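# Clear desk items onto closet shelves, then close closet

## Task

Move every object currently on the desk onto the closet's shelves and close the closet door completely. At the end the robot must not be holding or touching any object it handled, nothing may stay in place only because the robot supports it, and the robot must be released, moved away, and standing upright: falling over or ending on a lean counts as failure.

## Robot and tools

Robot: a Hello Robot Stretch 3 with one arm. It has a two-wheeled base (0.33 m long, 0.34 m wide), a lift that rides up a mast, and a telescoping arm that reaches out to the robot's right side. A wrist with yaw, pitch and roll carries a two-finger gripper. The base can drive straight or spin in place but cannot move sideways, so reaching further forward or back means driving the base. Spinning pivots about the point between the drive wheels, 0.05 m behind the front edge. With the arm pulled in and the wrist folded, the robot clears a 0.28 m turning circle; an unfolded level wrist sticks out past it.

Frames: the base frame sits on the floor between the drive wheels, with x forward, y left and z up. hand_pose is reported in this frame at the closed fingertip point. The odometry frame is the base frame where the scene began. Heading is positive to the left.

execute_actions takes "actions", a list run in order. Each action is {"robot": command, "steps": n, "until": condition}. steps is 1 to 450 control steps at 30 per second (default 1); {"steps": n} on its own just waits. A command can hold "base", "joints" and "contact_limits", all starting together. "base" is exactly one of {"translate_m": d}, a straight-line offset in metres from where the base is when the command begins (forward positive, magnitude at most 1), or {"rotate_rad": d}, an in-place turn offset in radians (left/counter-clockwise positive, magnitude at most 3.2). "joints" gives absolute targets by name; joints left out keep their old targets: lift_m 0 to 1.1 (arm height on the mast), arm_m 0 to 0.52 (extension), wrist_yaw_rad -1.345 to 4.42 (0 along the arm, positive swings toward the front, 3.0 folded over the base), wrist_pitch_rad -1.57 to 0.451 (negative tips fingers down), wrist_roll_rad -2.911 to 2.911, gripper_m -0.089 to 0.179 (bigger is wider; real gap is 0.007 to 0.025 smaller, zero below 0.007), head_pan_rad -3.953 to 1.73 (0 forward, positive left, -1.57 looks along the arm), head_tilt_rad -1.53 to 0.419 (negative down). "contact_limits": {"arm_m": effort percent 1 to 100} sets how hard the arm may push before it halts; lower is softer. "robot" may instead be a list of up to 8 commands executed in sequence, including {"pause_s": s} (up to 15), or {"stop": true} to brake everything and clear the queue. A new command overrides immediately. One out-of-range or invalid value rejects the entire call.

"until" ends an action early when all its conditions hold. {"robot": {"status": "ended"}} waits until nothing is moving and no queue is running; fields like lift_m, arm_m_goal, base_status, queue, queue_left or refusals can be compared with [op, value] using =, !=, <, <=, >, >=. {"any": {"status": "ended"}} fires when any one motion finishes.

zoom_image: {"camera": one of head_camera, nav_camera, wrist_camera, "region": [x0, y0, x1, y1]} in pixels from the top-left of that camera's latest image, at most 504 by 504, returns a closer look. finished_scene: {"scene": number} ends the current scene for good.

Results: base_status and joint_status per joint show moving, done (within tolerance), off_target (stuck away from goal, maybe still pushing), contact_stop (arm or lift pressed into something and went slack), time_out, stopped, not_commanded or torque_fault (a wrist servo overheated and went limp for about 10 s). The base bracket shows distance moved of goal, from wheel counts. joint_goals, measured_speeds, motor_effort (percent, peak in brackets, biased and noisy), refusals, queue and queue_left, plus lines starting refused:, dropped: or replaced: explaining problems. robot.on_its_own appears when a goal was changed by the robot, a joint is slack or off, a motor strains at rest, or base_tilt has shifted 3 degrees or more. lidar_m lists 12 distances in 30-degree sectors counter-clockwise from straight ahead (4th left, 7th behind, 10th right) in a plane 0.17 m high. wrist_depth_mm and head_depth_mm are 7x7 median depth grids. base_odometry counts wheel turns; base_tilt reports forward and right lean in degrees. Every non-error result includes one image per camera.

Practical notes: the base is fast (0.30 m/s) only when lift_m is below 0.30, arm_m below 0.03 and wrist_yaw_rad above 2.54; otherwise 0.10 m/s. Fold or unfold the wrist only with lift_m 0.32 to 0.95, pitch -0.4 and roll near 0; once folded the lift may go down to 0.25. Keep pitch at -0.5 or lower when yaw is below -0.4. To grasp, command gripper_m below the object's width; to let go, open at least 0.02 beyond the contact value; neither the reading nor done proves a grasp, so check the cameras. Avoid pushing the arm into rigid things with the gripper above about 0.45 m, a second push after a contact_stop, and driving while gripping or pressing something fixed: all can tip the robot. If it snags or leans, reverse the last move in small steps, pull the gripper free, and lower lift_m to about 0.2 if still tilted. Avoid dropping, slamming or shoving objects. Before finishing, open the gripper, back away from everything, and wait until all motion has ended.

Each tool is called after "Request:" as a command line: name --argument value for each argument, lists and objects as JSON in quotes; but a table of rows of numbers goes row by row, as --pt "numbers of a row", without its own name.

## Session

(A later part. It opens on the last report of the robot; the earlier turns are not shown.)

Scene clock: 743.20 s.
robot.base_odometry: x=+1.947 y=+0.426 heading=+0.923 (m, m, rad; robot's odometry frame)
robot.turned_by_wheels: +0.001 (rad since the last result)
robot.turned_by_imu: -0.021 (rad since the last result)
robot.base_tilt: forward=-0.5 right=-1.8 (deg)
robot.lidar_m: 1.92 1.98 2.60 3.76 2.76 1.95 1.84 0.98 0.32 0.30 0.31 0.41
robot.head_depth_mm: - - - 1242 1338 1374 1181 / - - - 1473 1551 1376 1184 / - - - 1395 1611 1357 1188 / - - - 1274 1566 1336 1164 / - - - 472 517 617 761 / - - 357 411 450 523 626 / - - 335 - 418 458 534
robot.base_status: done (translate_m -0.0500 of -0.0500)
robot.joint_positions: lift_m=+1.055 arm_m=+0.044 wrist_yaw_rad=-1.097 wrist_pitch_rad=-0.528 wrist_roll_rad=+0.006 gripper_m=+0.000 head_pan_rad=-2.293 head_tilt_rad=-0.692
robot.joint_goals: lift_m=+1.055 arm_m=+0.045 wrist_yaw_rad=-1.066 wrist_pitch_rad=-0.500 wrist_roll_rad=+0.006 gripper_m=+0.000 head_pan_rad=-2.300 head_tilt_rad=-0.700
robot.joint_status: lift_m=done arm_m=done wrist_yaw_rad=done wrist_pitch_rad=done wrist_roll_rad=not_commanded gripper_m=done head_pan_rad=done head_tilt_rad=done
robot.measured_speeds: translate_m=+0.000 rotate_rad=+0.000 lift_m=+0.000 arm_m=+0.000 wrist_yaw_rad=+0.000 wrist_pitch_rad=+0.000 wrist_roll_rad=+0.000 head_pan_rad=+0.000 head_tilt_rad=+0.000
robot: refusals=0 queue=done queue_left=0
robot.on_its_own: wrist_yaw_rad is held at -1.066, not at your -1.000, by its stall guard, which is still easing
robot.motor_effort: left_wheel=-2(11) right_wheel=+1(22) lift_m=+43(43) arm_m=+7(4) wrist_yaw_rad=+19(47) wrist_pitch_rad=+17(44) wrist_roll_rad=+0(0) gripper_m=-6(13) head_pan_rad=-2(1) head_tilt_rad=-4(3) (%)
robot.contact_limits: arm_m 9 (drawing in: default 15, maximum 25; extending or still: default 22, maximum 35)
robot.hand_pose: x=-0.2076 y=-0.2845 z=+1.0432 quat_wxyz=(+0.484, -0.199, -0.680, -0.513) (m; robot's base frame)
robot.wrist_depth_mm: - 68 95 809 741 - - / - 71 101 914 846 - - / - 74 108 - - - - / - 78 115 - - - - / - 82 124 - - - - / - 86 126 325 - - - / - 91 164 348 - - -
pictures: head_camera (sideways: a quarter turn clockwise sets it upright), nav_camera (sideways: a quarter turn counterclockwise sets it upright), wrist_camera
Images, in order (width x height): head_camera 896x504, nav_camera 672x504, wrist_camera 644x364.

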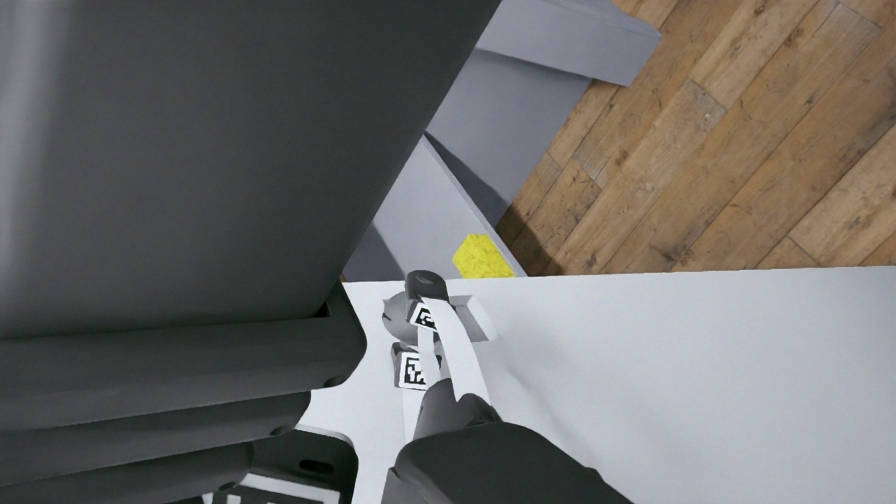

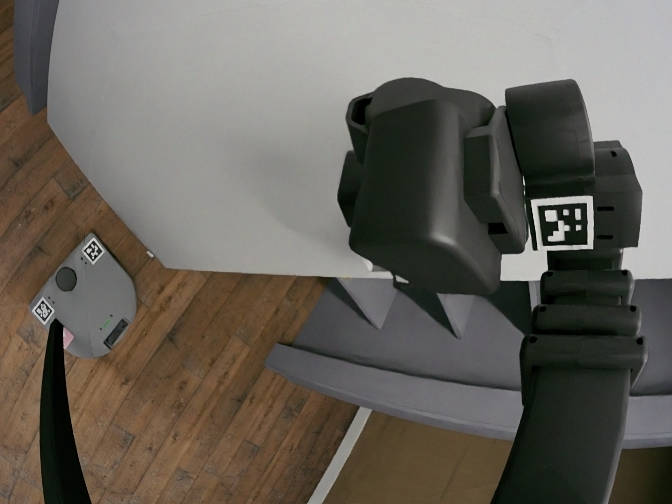

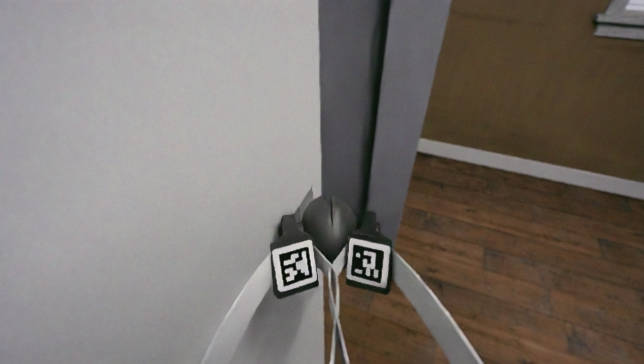

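Request:
execute_actions --actions '[{"robot":[{"joints":{"arm_m":0.015,"wrist_yaw_rad":-1.0}},{"joints":{"lift_m":1.035},"base":{"translate_m":0.04}},{"joints":{"arm_m":0.06},"contact_limits":{"arm_m":9}}],"steps":300,"until":{"robot":{"status":"ended"}}}]'

Scene clock: 749.17 s.
robot.base_odometry: x=+1.971 y=+0.458 heading=+0.922 (m, m, rad; robot's odometry frame)
robot.turned_by_wheels: +0.000 (rad since the last result)
robot.turned_by_imu: +0.000 (rad since the last result)
robot.base_tilt: forward=-0.6 right=-1.8 (deg)
robot.lidar_m: 1.89 1.93 2.53 3.36 2.81 1.99 1.88 1.02 0.32 0.30 0.30 0.40
robot.head_depth_mm: 1001 - - - 1454 1358 1190 / 914 - - - 1573 1367 1187 / 866 - - - 1624 1367 1194 / 330 - - 527 616 762 996 / 302 - - - 511 613 751 / - - - 378 456 521 622 / - - - 349 - 461 530
robot.base_status: done (translate_m +0.0400 of +0.0400)
robot.joint_positions: lift_m=+1.035 arm_m=+0.046 wrist_yaw_rad=-1.066 wrist_pitch_rad=-0.550 wrist_roll_rad=+0.005 gripper_m=+0.000 head_pan_rad=-2.293 head_tilt_rad=-0.692
robot.joint_goals: lift_m=+1.035 arm_m=+0.046 wrist_yaw_rad=-1.000 wrist_pitch_rad=-0.500 wrist_roll_rad=+0.005 gripper_m=+0.000 head_pan_rad=-2.300 head_tilt_rad=-0.700
robot.joint_status: lift_m=done arm_m=contact_stop wrist_yaw_rad=done wrist_pitch_rad=done wrist_roll_rad=not_commanded gripper_m=done head_pan_rad=done head_tilt_rad=done
robot.measured_speeds: translate_m=+0.000 rotate_rad=-0.002 lift_m=+0.000 arm_m=-0.010 wrist_yaw_rad=-0.020 wrist_pitch_rad=-0.024 wrist_roll_rad=+0.000 head_pan_rad=+0.000 head_tilt_rad=+0.000
robot: refusals=0 queue=dropped queue_left=0
robot.on_its_own: arm_m is slack since a contact_stop, until your next command for it (your +0.060 is given up)
robot.motor_effort: left_wheel=-7(7) right_wheel=+9(9) lift_m=+18(44) arm_m=+6(14) wrist_yaw_rad=+41(44) wrist_pitch_rad=+30(32) wrist_roll_rad=+0(0) gripper_m=-11(11) head_pan_rad=-2(1) head_tilt_rad=-3(4) (%)
robot.contact_limits: arm_m 9 (drawing in: default 15, maximum 25; extending or still: default 22, maximum 35)
robot.hand_pose: x=-0.2016 y=-0.2900 z=+1.0196 quat_wxyz=(+0.487, -0.181, -0.685, -0.511) (m; robot's base frame)
robot.wrist_depth_mm: - 62 85 136 771 - - / - 66 91 153 887 - - / - 68 97 174 - - - / - 71 104 192 - - - / - 75 114 - - - - / - 80 120 338 - - - / - 85 125 320 - - -
pictures: head_camera (sideways: a quarter turn clockwise sets it upright), nav_camera (sideways: a quarter turn counterclockwise sets it upright), wrist_camera
Images, in order (width x height): head_camera 896x504, nav_camera 672x504, wrist_camera 644x364.

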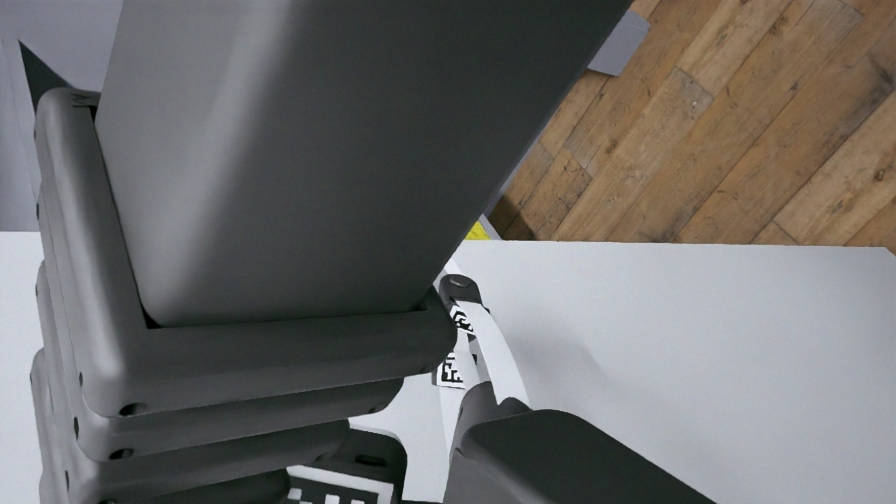

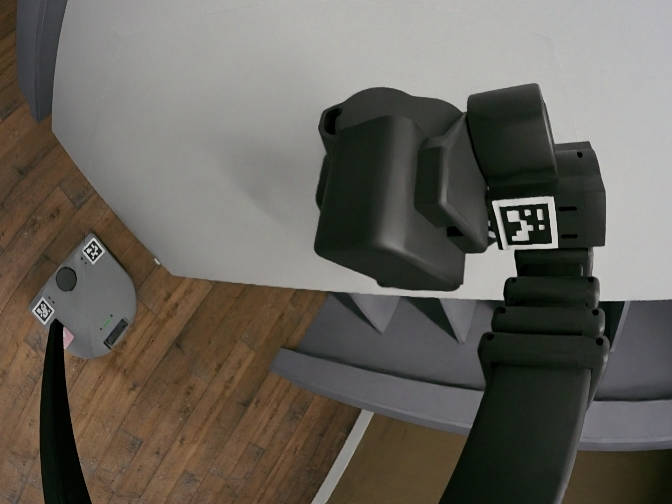

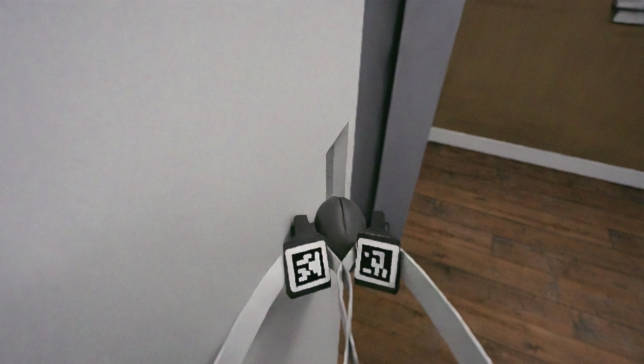

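Request:
execute_actions --actions '[{"robot":{"joints":{"arm_m":0.05},"contact_limits":{"arm_m":14},"base":{"translate_m":-0.10}},"steps":200,"until":{"robot":{"status":"ended"}}}]'

Scene clock: 752.77 s.
robot.base_odometry: x=+1.911 y=+0.378 heading=+0.923 (m, m, rad; robot's odometry frame)
robot.turned_by_wheels: +0.000 (rad since the last result)
robot.turned_by_imu: -0.001 (rad since the last result)
robot.base_tilt: forward=-0.6 right=-1.7 (deg)
robot.lidar_m: 1.99 2.04 2.67 3.75 2.67 1.87 1.78 0.92 0.32 0.30 0.31 0.41
robot.head_depth_mm: 903 - - - 1320 1372 1188 / 916 - - - 1534 1373 1186 / 869 - - - 1605 1378 1184 / 858 - - 1224 1611 1373 1194 / 804 - - 1113 536 635 777 / - - - 382 461 532 635 / - - - 355 - 469 540
robot.base_status: done (translate_m -0.1000 of -0.1000)
robot.joint_positions: lift_m=+1.035 arm_m=+0.050 wrist_yaw_rad=-1.078 wrist_pitch_rad=-0.542 wrist_roll_rad=+0.005 gripper_m=+0.000 head_pan_rad=-2.293 head_tilt_rad=-0.692
robot.joint_goals: lift_m=+1.035 arm_m=+0.050 wrist_yaw_rad=-1.070 wrist_pitch_rad=-0.500 wrist_roll_rad=+0.005 gripper_m=+0.000 head_pan_rad=-2.300 head_tilt_rad=-0.700
robot.joint_status: lift_m=done arm_m=done wrist_yaw_rad=done wrist_pitch_rad=done wrist_roll_rad=not_commanded gripper_m=done head_pan_rad=done head_tilt_rad=done
robot.measured_speeds: translate_m=+0.000 rotate_rad=+0.000 lift_m=+0.000 arm_m=+0.000 wrist_yaw_rad=+0.000 wrist_pitch_rad=+0.000 wrist_roll_rad=+0.000 head_pan_rad=+0.000 head_tilt_rad=+0.000
robot: refusals=0 queue=done queue_left=0
robot.on_its_own: wrist_yaw_rad is held at -1.070, not at your -1.000, by its stall guard, which is not easing now
robot.motor_effort: left_wheel=+0(13) right_wheel=-1(22) lift_m=+19(19) arm_m=+3(5) wrist_yaw_rad=+4(41) wrist_pitch_rad=+25(31) wrist_roll_rad=+0(0) gripper_m=-3(11) head_pan_rad=-1(2) head_tilt_rad=-3(3) (%)
robot.contact_limits: arm_m 14 (drawing in: default 15, maximum 25; extending or still: default 22, maximum 35)
robot.hand_pose: x=-0.2039 y=-0.2923 z=+1.0213 quat_wxyz=(+0.486, -0.188, -0.683, -0.512) (m; robot's base frame)
robot.wrist_depth_mm: - 64 87 806 675 - - / - 67 93 924 767 - - / - 69 100 - 918 - - / - 73 107 - - - - / - 77 114 - - - - / - 81 116 - - - - / - 86 153 - - - -
pictures: head_camera (sideways: a quarter turn clockwise sets it upright), nav_camera (sideways: a quarter turn counterclockwise sets it upright), wrist_camera
Images, in order (width x height): head_camera 896x504, nav_camera 672x504, wrist_camera 644x364.

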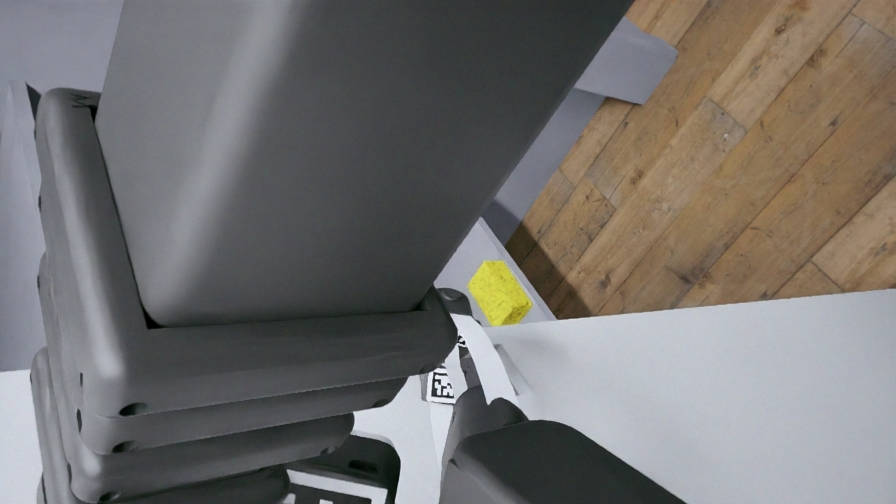

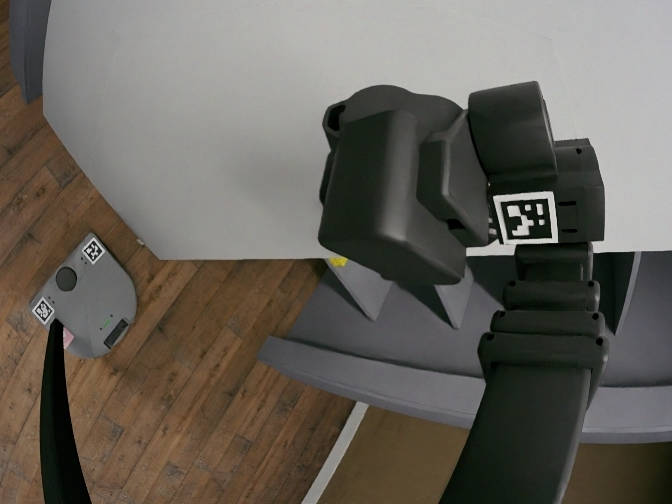

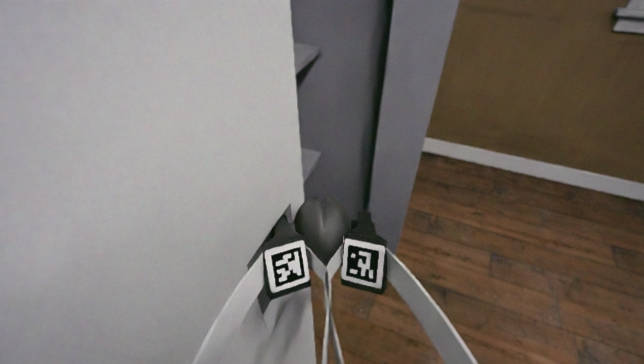

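Request:
execute_actions --actions '[{"robot":[{"joints":{"arm_m":0.02,"wrist_yaw_rad":-1.0}},{"joints":{"lift_m":1.012},"base":{"translate_m":0.085}},{"joints":{"arm_m":0.06},"contact_limits":{"arm_m":9}}],"steps":300,"until":{"robot":{"status":"ended"}}},{"robot":{"joints":{"arm_m":0.055},"contact_limits":{"arm_m":14},"base":{"translate_m":-0.04}},"steps":200,"until":{"robot":{"status":"ended"}}}]'

Scene clock: 764.30 s.
robot.base_odometry: x=+1.938 y=+0.414 heading=+0.922 (m, m, rad; robot's odometry frame)
robot.turned_by_wheels: +0.000 (rad since the last result)
robot.turned_by_imu: -0.007 (rad since the last result)
robot.base_tilt: forward=-0.6 right=-1.8 (deg)
robot.lidar_m: 1.94 1.98 2.59 3.34 2.75 1.93 1.83 0.96 0.32 0.30 0.31 0.40
robot.head_depth_mm: 950 1032 - - - 1290 1183 / 1013 1101 - - - 1341 1182 / 1080 1180 - - - 1359 1192 / 1159 1280 - - 1529 1342 1159 / 319 343 - - 531 621 770 / 293 - - - 473 530 633 / - - - - - 476 538
robot.base_status: done (translate_m -0.0400 of -0.0400)
robot.joint_positions: lift_m=+1.012 arm_m=+0.054 wrist_yaw_rad=-1.119 wrist_pitch_rad=-0.552 wrist_roll_rad=+0.005 gripper_m=+0.000 head_pan_rad=-2.293 head_tilt_rad=-0.692
robot.joint_goals: lift_m=+1.012 arm_m=+0.055 wrist_yaw_rad=-1.086 wrist_pitch_rad=-0.500 wrist_roll_rad=+0.005 gripper_m=+0.000 head_pan_rad=-2.300 head_tilt_rad=-0.700
robot.joint_status: lift_m=done arm_m=done wrist_yaw_rad=done wrist_pitch_rad=done wrist_roll_rad=not_commanded gripper_m=done head_pan_rad=done head_tilt_rad=done
robot.measured_speeds: translate_m=+0.000 rotate_rad=+0.000 lift_m=+0.000 arm_m=+0.000 wrist_yaw_rad=+0.000 wrist_pitch_rad=+0.000 wrist_roll_rad=+0.000 head_pan_rad=+0.000 head_tilt_rad=+0.000
robot: refusals=0 queue=done queue_left=0
robot.on_its_own: wrist_yaw_rad is held at -1.086, not at your -1.000, by its stall guard, which is still easing
robot.motor_effort: left_wheel=-3(15) right_wheel=+2(9) lift_m=+18(20) arm_m=+7(9) wrist_yaw_rad=+20(48) wrist_pitch_rad=+31(44) wrist_roll_rad=+0(0) gripper_m=-7(12) head_pan_rad=-3(2) head_tilt_rad=-2(4) (%)
robot.contact_limits: arm_m 14 (drawing in: default 15, maximum 25; extending or still: default 22, maximum 35)
robot.hand_pose: x=-0.2064 y=-0.2888 z=+0.9964 quat_wxyz=(+0.473, -0.199, -0.680, -0.524) (m; robot's base frame)
robot.wrist_depth_mm: - 65 91 826 725 - - / - 68 97 909 826 - - / - 70 104 - - - - / - 73 111 - - - - / - 77 120 - - - - / - 81 120 - - - - / - 85 144 367 - - -
pictures: head_camera (sideways: a quarter turn clockwise sets it upright), nav_camera (sideways: a quarter turn counterclockwise sets it upright), wrist_camera
replaced: robot.arm_m: its motion had ended contact_stop
Images, in order (width x height): head_camera 896x504, nav_camera 672x504, wrist_camera 644x364.

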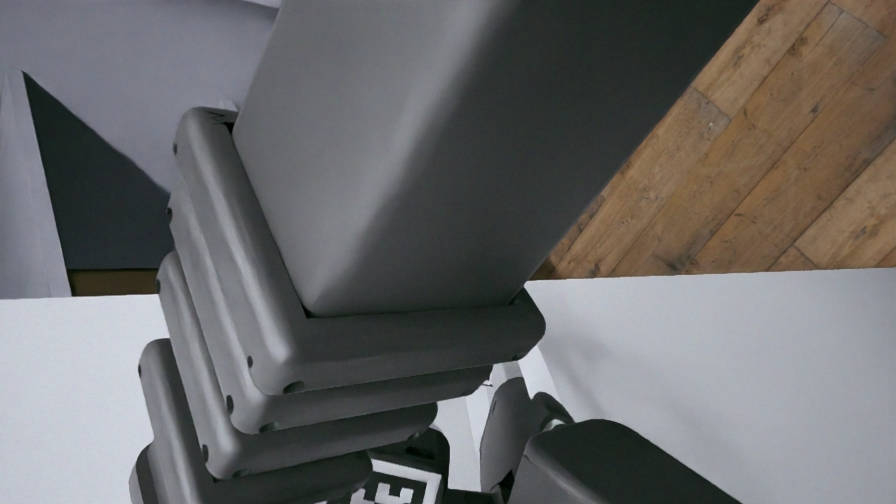

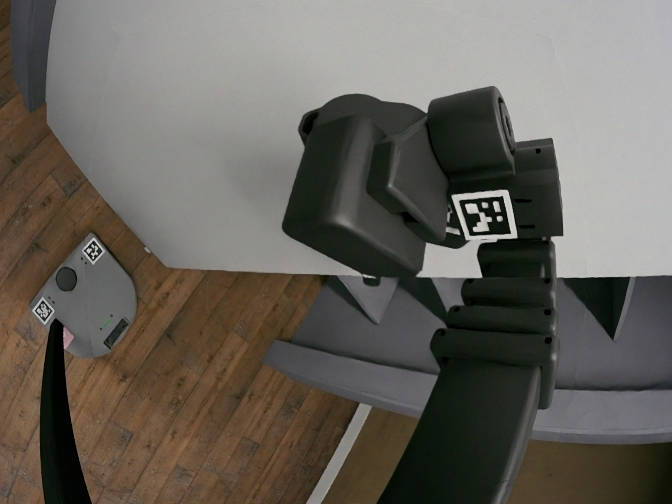

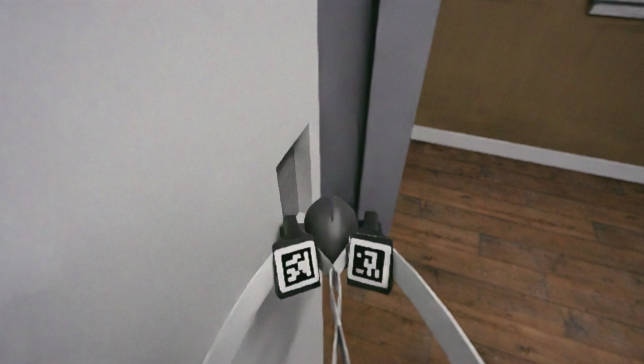

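Request:
execute_actions --actions '[{"robot":[{"joints":{"arm_m":0.0,"wrist_yaw_rad":-1.1}},{"joints":{"lift_m":1.02}},{"joints":{"wrist_yaw_rad":-0.8}},{"joints":{"arm_m":0.04},"contact_limits":{"arm_m":9}}],"steps":300,"until":{"robot":{"status":"ended"}}}]'

Scene clock: 774.93 s.
robot.base_odometry: x=+1.938 y=+0.414 heading=+0.923 (m, m, rad; robot's odometry frame)
robot.turned_by_wheels: +0.000 (rad since the last result)
robot.turned_by_imu: +0.001 (rad since the last result)
robot.base_tilt: forward=-0.5 right=-1.8 (deg)
robot.lidar_m: 1.95 1.99 2.59 3.33 2.76 1.94 1.83 0.96 0.32 0.30 0.31 0.40
robot.head_depth_mm: 948 1025 - - - 1323 1194 / 1010 1069 - - - 1371 1182 / 1080 - - - 1533 1373 1188 / 1154 - - - 1579 1352 1166 / 319 - - - 511 - - / 294 - - - - - - / - - - - - - -
robot.base_status: done (translate_m -0.0400 of -0.0400)
robot.joint_positions: lift_m=+1.020 arm_m=+0.000 wrist_yaw_rad=-0.831 wrist_pitch_rad=-0.524 wrist_roll_rad=+0.005 gripper_m=+0.000 head_pan_rad=-2.293 head_tilt_rad=-0.692
robot.joint_goals: lift_m=+1.020 arm_m=+0.000 wrist_yaw_rad=-0.800 wrist_pitch_rad=-0.500 wrist_roll_rad=+0.005 gripper_m=+0.000 head_pan_rad=-2.300 head_tilt_rad=-0.700
robot.joint_status: lift_m=done arm_m=done wrist_yaw_rad=off_target wrist_pitch_rad=done wrist_roll_rad=not_commanded gripper_m=done head_pan_rad=done head_tilt_rad=done
robot.measured_speeds: translate_m=+0.000 rotate_rad=+0.000 lift_m=+0.000 arm_m=+0.000 wrist_yaw_rad=+0.000 wrist_pitch_rad=+0.000 wrist_roll_rad=+0.000 head_pan_rad=+0.000 head_tilt_rad=+0.000
robot: refusals=0 queue=dropped queue_left=0
robot.on_its_own: wrist_yaw_rad is at rest, and its effort (+19) is outside its rest range (-12 to +12)
robot.motor_effort: left_wheel=-1(4) right_wheel=+2(2) lift_m=+42(45) arm_m=+0(9) wrist_yaw_rad=+19(20) wrist_pitch_rad=+14(30) wrist_roll_rad=+0(0) gripper_m=-6(6) head_pan_rad=-2(2) head_tilt_rad=-3(3) (%)
robot.hand_pose: x=-0.1765 y=-0.2863 z=+1.0092 quat_wxyz=(+0.550, -0.109, -0.700, -0.443) (m; robot's base frame)
robot.wrist_depth_mm: - 78 99 134 814 668 - / - 83 107 149 905 747 - / - 89 116 169 - - - / - 95 127 190 - - - / 87 102 140 - - - - / 93 110 149 280 - - - / 100 120 190 319 - - -
pictures: head_camera (sideways: a quarter turn clockwise sets it upright), nav_camera (sideways: a quarter turn counterclockwise sets it upright), wrist_camera
dropped: robot: command 2 of its queue: wrist_yaw_rad: off_target
Images, in order (width x height): head_camera 896x504, nav_camera 672x504, wrist_camera 644x364.

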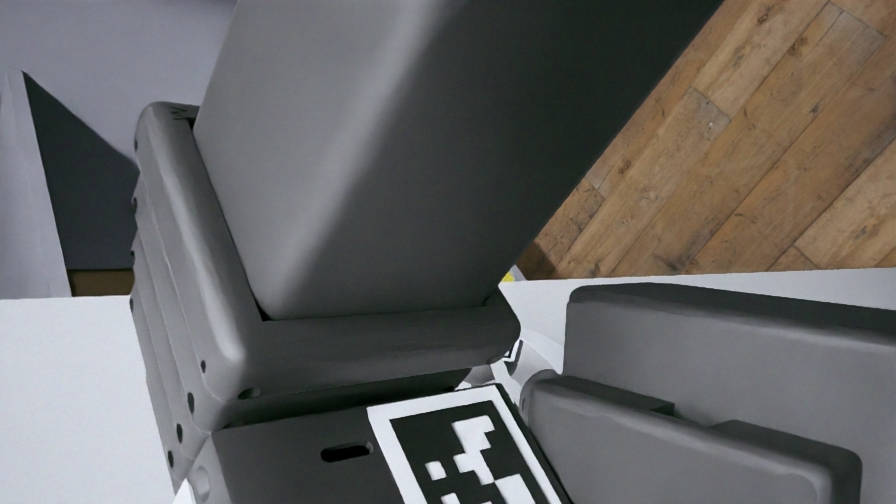

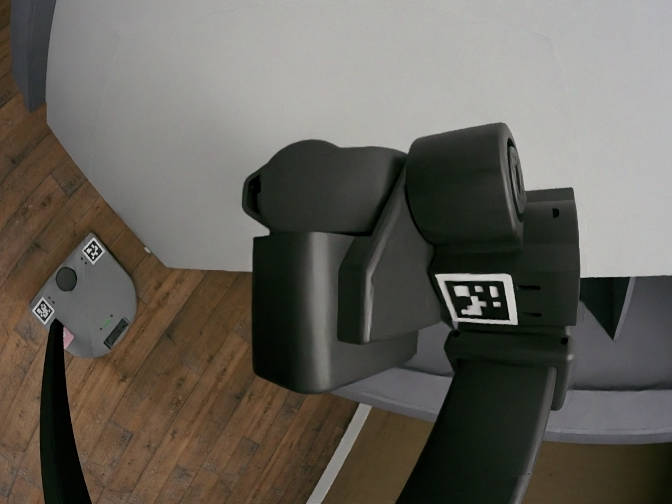

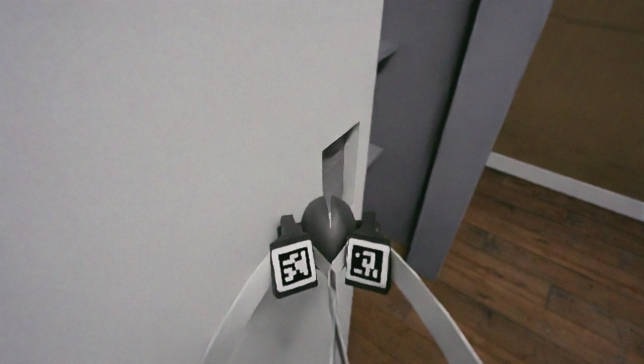

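Request:
execute_actions --actions '[{"robot":{"joints":{"wrist_yaw_rad":-0.72},"base":{"translate_m":-0.03}},"steps":200,"until":{"robot":{"status":"ended"}}}]'

Scene clock: 779.97 s.
robot.base_odometry: x=+1.920 y=+0.390 heading=+0.923 (m, m, rad; robot's odometry frame)
robot.turned_by_wheels: +0.000 (rad since the last result)
robot.turned_by_imu: +0.000 (rad since the last result)
robot.base_tilt: forward=-0.6 right=-1.8 (deg)
robot.lidar_m: 1.97 2.02 2.63 3.32 2.72 1.91 1.80 0.93 0.32 0.30 0.31 0.41
robot.head_depth_mm: 914 993 - - - 1330 1193 / 984 1038 - - - 1370 1188 / 1048 - - - 1533 1369 1192 / 1125 - - - 1588 1363 1179 / 805 - - - 1128 - - / 295 - - - - - - / - 287 - - - - -
robot.base_status: done (translate_m -0.0300 of -0.0300)
robot.joint_positions: lift_m=+1.020 arm_m=+0.000 wrist_yaw_rad=-0.794 wrist_pitch_rad=-0.560 wrist_roll_rad=+0.004 gripper_m=+0.000 head_pan_rad=-2.293 head_tilt_rad=-0.692
robot.joint_goals: lift_m=+1.020 arm_m=+0.000 wrist_yaw_rad=-0.775 wrist_pitch_rad=-0.500 wrist_roll_rad=+0.004 gripper_m=+0.000 head_pan_rad=-2.300 head_tilt_rad=-0.700
robot.joint_status: lift_m=done arm_m=done wrist_yaw_rad=off_target wrist_pitch_rad=done wrist_roll_rad=not_commanded gripper_m=done head_pan_rad=done head_tilt_rad=done
robot.measured_speeds: translate_m=+0.000 rotate_rad=+0.000 lift_m=+0.000 arm_m=+0.000 wrist_yaw_rad=+0.000 wrist_pitch_rad=+0.000 wrist_roll_rad=+0.000 head_pan_rad=+0.000 head_tilt_rad=+0.000
robot: refusals=0 queue=dropped queue_left=0
robot.on_its_own: wrist_yaw_rad is held at -0.775, not at your -0.720, by its stall guard, which is not easing now; wrist_pitch_rad is at rest, and its effort (+35) is outside its rest range (-20 to +32)
robot.motor_effort: left_wheel=-1(10) right_wheel=+0(6) lift_m=+41(42) arm_m=+5(5) wrist_yaw_rad=+11(32) wrist_pitch_rad=+35(44) wrist_roll_rad=+0(0) gripper_m=-5(9) head_pan_rad=-1(2) head_tilt_rad=-3(4) (%)
robot.hand_pose: x=-0.1672 y=-0.2876 z=+1.0018 quat_wxyz=(+0.550, -0.083, -0.703, -0.443) (m; robot's base frame)
robot.wrist_depth_mm: - 78 97 130 828 662 - / - 83 107 146 916 725 - / - 89 115 166 - 829 - / - 96 127 207 - - - / 89 104 141 - - - - / 95 114 153 280 - - - / 104 125 201 341 - - -
pictures: head_camera (sideways: a quarter turn clockwise sets it upright), nav_camera (sideways: a quarter turn counterclockwise sets it upright), wrist_camera
Images, in order (width x height): head_camera 896x504, nav_camera 672x504, wrist_camera 644x364.

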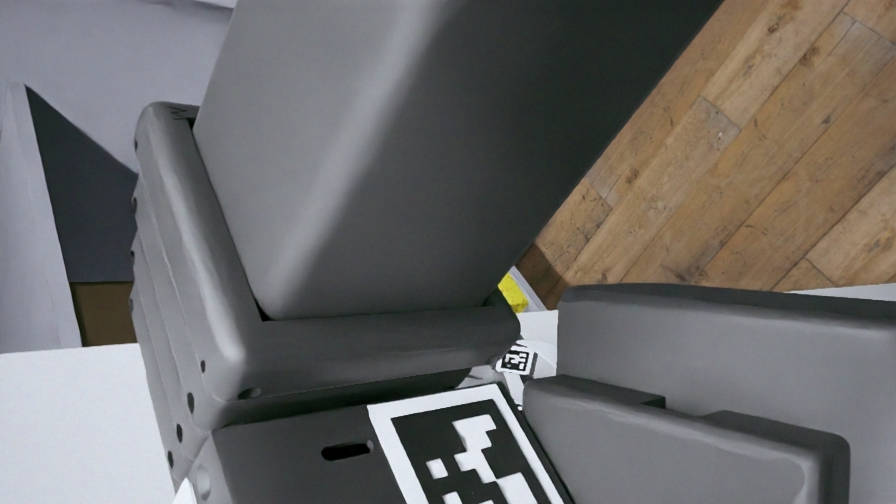

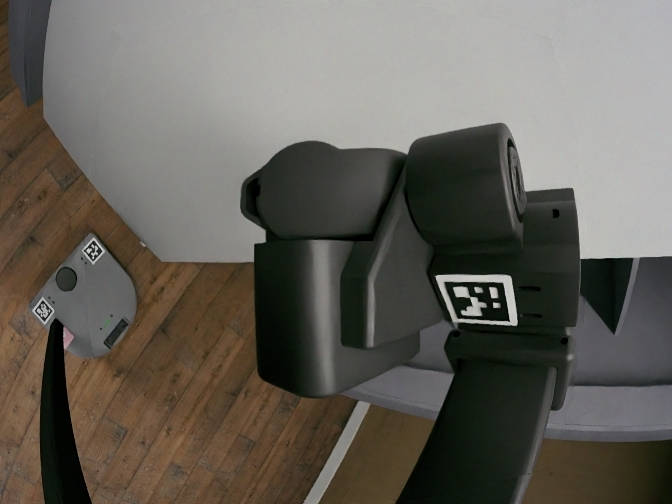

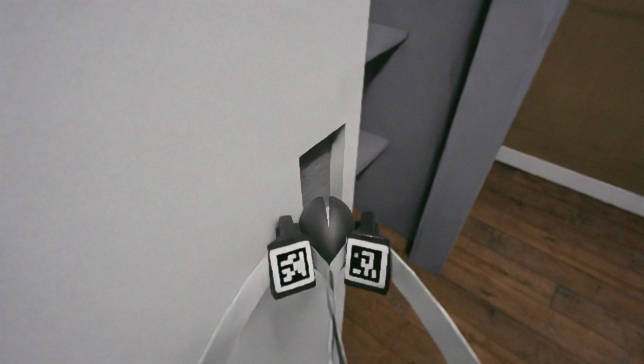

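Request:
execute_actions --actions '[{"robot":[{"joints":{"lift_m":1.035}},{"base":{"translate_m":-0.04}}],"steps":200,"until":{"robot":{"status":"ended"}}}]'

Scene clock: 784.70 s.
robot.base_odometry: x=+1.896 y=+0.359 heading=+0.923 (m, m, rad; robot's odometry frame)
robot.turned_by_wheels: +0.000 (rad since the last result)
robot.turned_by_imu: +0.000 (rad since the last result)
robot.base_tilt: forward=-0.5 right=-1.7 (deg)
robot.lidar_m: 0.89 2.06 2.68 3.31 2.65 1.86 1.75 0.90 0.33 0.31 0.31 0.41
robot.head_depth_mm: 880 - - - - 1369 1185 / 906 - - - 1491 1364 1187 / 905 - - - 1575 1374 1193 / 804 - - 1239 1611 1376 1181 / 803 - - 1213 - - - / 803 - - - - - - / - - - - - - -
robot.base_status: done (translate_m -0.0400 of -0.0400)
robot.joint_positions: lift_m=+1.035 arm_m=+0.000 wrist_yaw_rad=-0.779 wrist_pitch_rad=-0.528 wrist_roll_rad=+0.004 gripper_m=+0.000 head_pan_rad=-2.293 head_tilt_rad=-0.692
robot.joint_goals: lift_m=+1.035 arm_m=+0.000 wrist_yaw_rad=-0.775 wrist_pitch_rad=-0.500 wrist_roll_rad=+0.004 gripper_m=+0.000 head_pan_rad=-2.300 head_tilt_rad=-0.700
robot.joint_status: lift_m=done arm_m=done wrist_yaw_rad=off_target wrist_pitch_rad=done wrist_roll_rad=not_commanded gripper_m=done head_pan_rad=done head_tilt_rad=done
robot.measured_speeds: translate_m=+0.000 rotate_rad=+0.000 lift_m=+0.000 arm_m=+0.000 wrist_yaw_rad=+0.000 wrist_pitch_rad=+0.000 wrist_roll_rad=+0.000 head_pan_rad=+0.000 head_tilt_rad=+0.000
robot: refusals=0 queue=done queue_left=0
robot.on_its_own: wrist_yaw_rad is held at -0.775, not at your -0.720, by its stall guard, which is not easing now
robot.motor_effort: left_wheel=+3(7) right_wheel=-4(6) lift_m=+42(48) arm_m=+4(5) wrist_yaw_rad=+1(12) wrist_pitch_rad=+16(35) wrist_roll_rad=+0(0) gripper_m=-2(5) head_pan_rad=-2(2) head_tilt_rad=-3(2) (%)
robot.hand_pose: x=-0.1685 y=-0.2934 z=+1.0234 quat_wxyz=(+0.560, -0.089, -0.702, -0.430) (m; robot's base frame)
robot.wrist_depth_mm: - 77 96 127 803 604 - / - 82 104 141 850 661 - / - 88 113 160 - 736 - / - 94 124 187 - - - / 87 102 136 - - - - / 94 110 145 270 - - - / 101 121 190 299 - - -
pictures: head_camera (sideways: a quarter turn clockwise sets it upright), nav_camera (sideways: a quarter turn counterclockwise sets it upright), wrist_camera
Images, in order (width x height): head_camera 896x504, nav_camera 672x504, wrist_camera 644x364.

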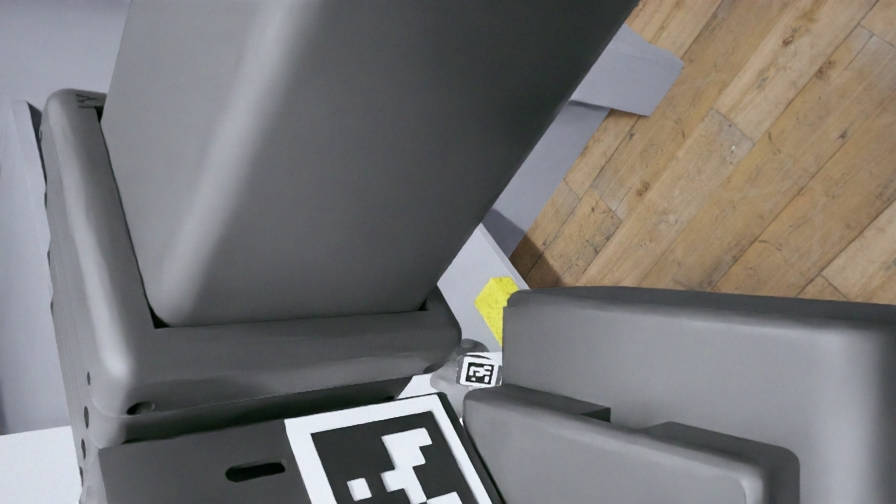

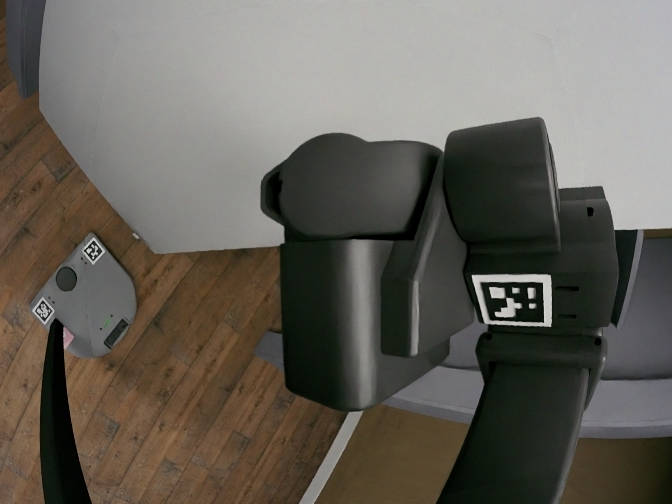

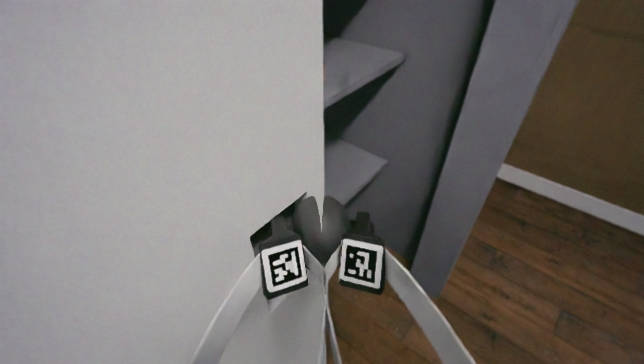

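Request:
execute_actions --actions '[{"robot":[{"joints":{"lift_m":1.022}},{"joints":{"arm_m":0.03},"contact_limits":{"arm_m":9}}],"steps":200,"until":{"robot":{"status":"ended"}}}]'

Scene clock: 789.17 s.
robot.base_odometry: x=+1.896 y=+0.359 heading=+0.922 (m, m, rad; robot's odometry frame)
robot.turned_by_wheels: +0.000 (rad since the last result)
robot.turned_by_imu: +0.000 (rad since the last result)
robot.base_tilt: forward=-0.5 right=-1.8 (deg)
robot.lidar_m: 0.89 2.05 2.69 3.33 2.65 1.86 1.76 0.90 0.33 0.31 0.31 0.41
robot.head_depth_mm: 873 936 - - - 1328 1190 / 939 - - - - 1371 1183 / 1009 - - - 1555 1366 1188 / 916 - - - 1603 1377 1189 / 803 - - - 1539 1314 804 / 655 - - - - - - / 284 - - - - - -
robot.base_status: done (translate_m -0.0400 of -0.0400)
robot.joint_positions: lift_m=+1.023 arm_m=+0.016 wrist_yaw_rad=-0.812 wrist_pitch_rad=-0.522 wrist_roll_rad=+0.004 gripper_m=+0.000 head_pan_rad=-2.293 head_tilt_rad=-0.692
robot.joint_goals: lift_m=+1.022 arm_m=+0.017 wrist_yaw_rad=-0.775 wrist_pitch_rad=-0.500 wrist_roll_rad=+0.004 gripper_m=+0.000 head_pan_rad=-2.300 head_tilt_rad=-0.700
robot.joint_status: lift_m=done arm_m=contact_stop wrist_yaw_rad=off_target wrist_pitch_rad=done wrist_roll_rad=not_commanded gripper_m=done head_pan_rad=done head_tilt_rad=done
robot.measured_speeds: translate_m=+0.000 rotate_rad=-0.007 lift_m=-0.001 arm_m=-0.003 wrist_yaw_rad=-0.120 wrist_pitch_rad=+0.000 wrist_roll_rad=+0.000 head_pan_rad=+0.000 head_tilt_rad=+0.000
robot: refusals=0 queue=dropped queue_left=0
robot.on_its_own: wrist_yaw_rad is held at -0.775, not at your -0.720, by its stall guard, which is still easing; arm_m is slack since a contact_stop, until your next command for it (your +0.030 is given up)
robot.motor_effort: left_wheel=-5(5) right_wheel=+3(10) lift_m=+14(44) arm_m=+3(9) wrist_yaw_rad=+23(23) wrist_pitch_rad=+14(16) wrist_roll_rad=+0(0) gripper_m=-7(7) head_pan_rad=-2(1) head_tilt_rad=-3(3) (%)
robot.contact_limits: arm_m 9 (drawing in: default 15, maximum 25; extending or still: default 22, maximum 35)
robot.hand_pose: x=-0.1739 y=-0.3059 z=+1.0126 quat_wxyz=(+0.554, -0.103, -0.701, -0.438) (m; robot's base frame)
robot.wrist_depth_mm: - 67 84 113 796 608 - / - 71 90 125 857 688 - / - 76 99 141 940 783 - / - 81 108 159 - - - / - 87 119 - - - - / - 94 128 247 - - - / 86 103 142 275 - - -
pictures: head_camera (sideways: a quarter turn clockwise sets it upright), nav_camera (sideways: a quarter turn counterclockwise sets it upright), wrist_camera
Images, in order (width x height): head_camera 896x504, nav_camera 672x504, wrist_camera 644x364.

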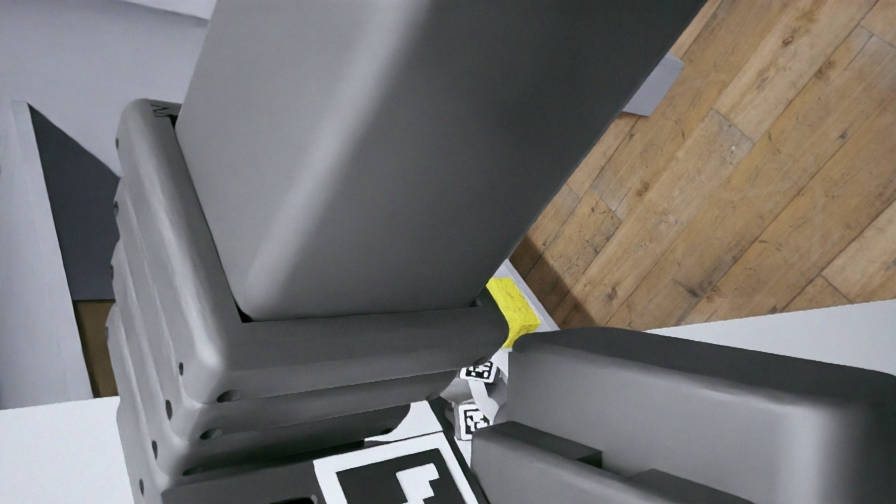

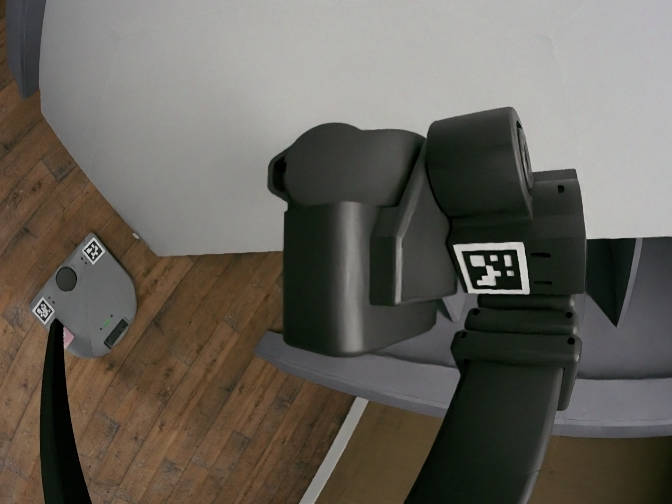

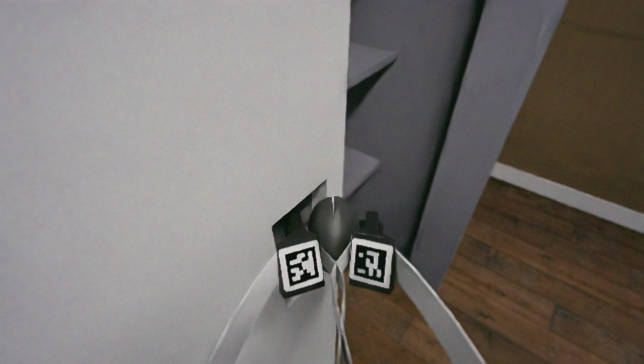

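y=-0.306: deeper; the left pad is likely seated. Drive.

Request:
execute_actions --actions '[{"robot":{"joints":{"arm_m":0.02},"contact_limits":{"arm_m":14},"base":{"translate_m":-0.08}},"steps":200,"until":{"robot":{"status":"ended"}}}]'

Scene clock: 792.23 s.
robot.base_odometry: x=+1.847 y=+0.295 heading=+0.923 (m, m, rad; robot's odometry frame)
robot.turned_by_wheels: +0.000 (rad since the last result)
robot.turned_by_imu: +0.000 (rad since the last result)
robot.base_tilt: forward=-0.5 right=-1.7 (deg)
robot.lidar_m: 0.91 2.14 2.79 3.76 2.54 1.78 1.68 0.82 0.33 0.31 0.32 0.41
robot.head_depth_mm: 784 763 - - - 1343 1191 / 858 - - - - 1338 1185 / 914 - - - 1533 1372 1191 / 907 - - - 1639 1367 1184 / 855 - - - 1530 1304 828 / 695 - - - - - 713 / 286 - - - - - -
robot.base_status: done (translate_m -0.0800 of -0.0800)
robot.joint_positions: lift_m=+1.022 arm_m=+0.020 wrist_yaw_rad=-0.834 wrist_pitch_rad=-0.533 wrist_roll_rad=+0.004 gripper_m=+0.000 head_pan_rad=-2.293 head_tilt_rad=-0.692
robot.joint_goals: lift_m=+1.022 arm_m=+0.020 wrist_yaw_rad=-0.830 wrist_pitch_rad=-0.500 wrist_roll_rad=+0.004 gripper_m=+0.000 head_pan_rad=-2.300 head_tilt_rad=-0.700
robot.joint_status: lift_m=done arm_m=done wrist_yaw_rad=off_target wrist_pitch_rad=done wrist_roll_rad=not_commanded gripper_m=done head_pan_rad=done head_tilt_rad=done
robot.measured_speeds: translate_m=+0.000 rotate_rad=+0.000 lift_m=+0.000 arm_m=+0.000 wrist_yaw_rad=+0.000 wrist_pitch_rad=+0.000 wrist_roll_rad=+0.000 head_pan_rad=+0.000 head_tilt_rad=+0.000
robot: refusals=0 queue=done queue_left=0
robot.on_its_own: wrist_yaw_rad is held at -0.830, not at your -0.720, by its stall guard, which is not easing now
robot.motor_effort: left_wheel=+2(6) right_wheel=-4(20) lift_m=+17(18) arm_m=+4(7) wrist_yaw_rad=+2(24) wrist_pitch_rad=+19(26) wrist_roll_rad=+0(0) gripper_m=-3(8) head_pan_rad=-2(2) head_tilt_rad=-2(4) (%)
robot.contact_limits: arm_m 14 (drawing in: default 15, maximum 25; extending or still: default 22, maximum 35)
robot.hand_pose: x=-0.1759 y=-0.3044 z=+1.0102 quat_wxyz=(+0.547, -0.107, -0.700, -0.447) (m; robot's base frame)
robot.wrist_depth_mm: - 70 89 121 716 532 - / - 75 96 135 779 620 - / - 80 105 152 840 - - / - 85 115 180 942 - - / - 92 125 - 967 - - / - 100 132 267 - - - / 90 108 172 302 - - -
pictures: head_camera (sideways: a quarter turn clockwise sets it upright), nav_camera (sideways: a quarter turn counterclockwise sets it upright), wrist_camera
Images, in order (width x height): head_camera 896x504, nav_camera 672x504, wrist_camera 644x364.

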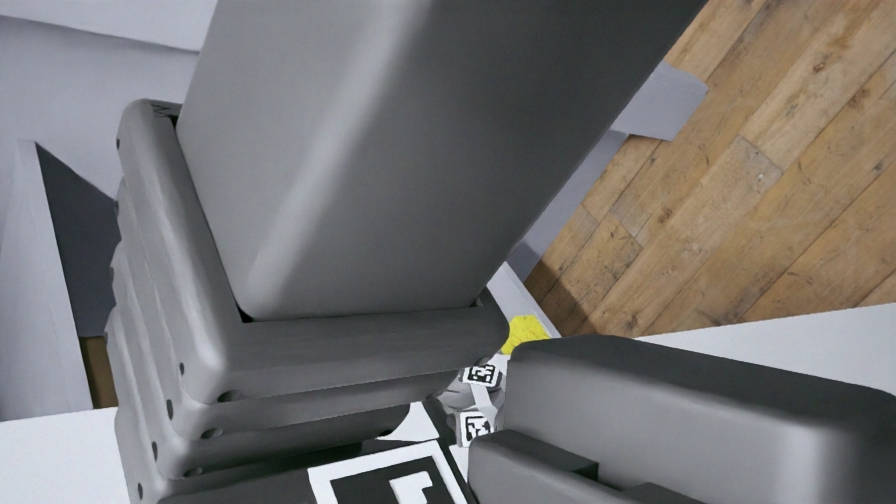

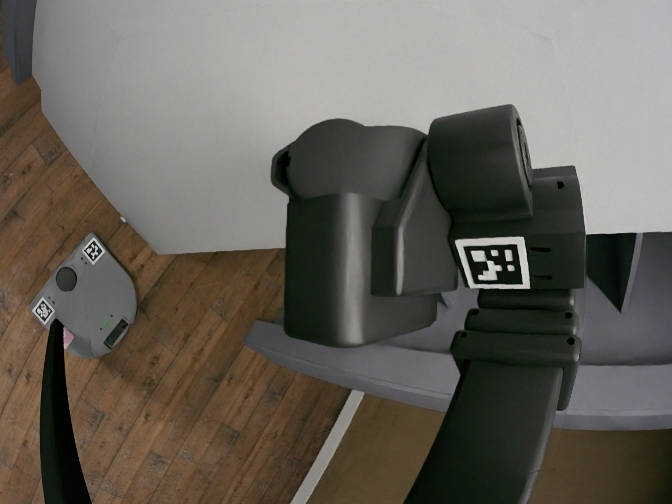

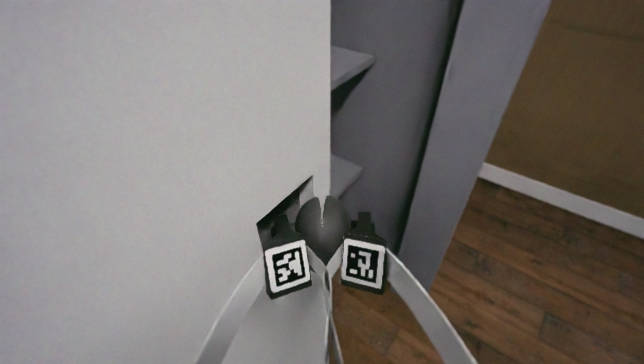

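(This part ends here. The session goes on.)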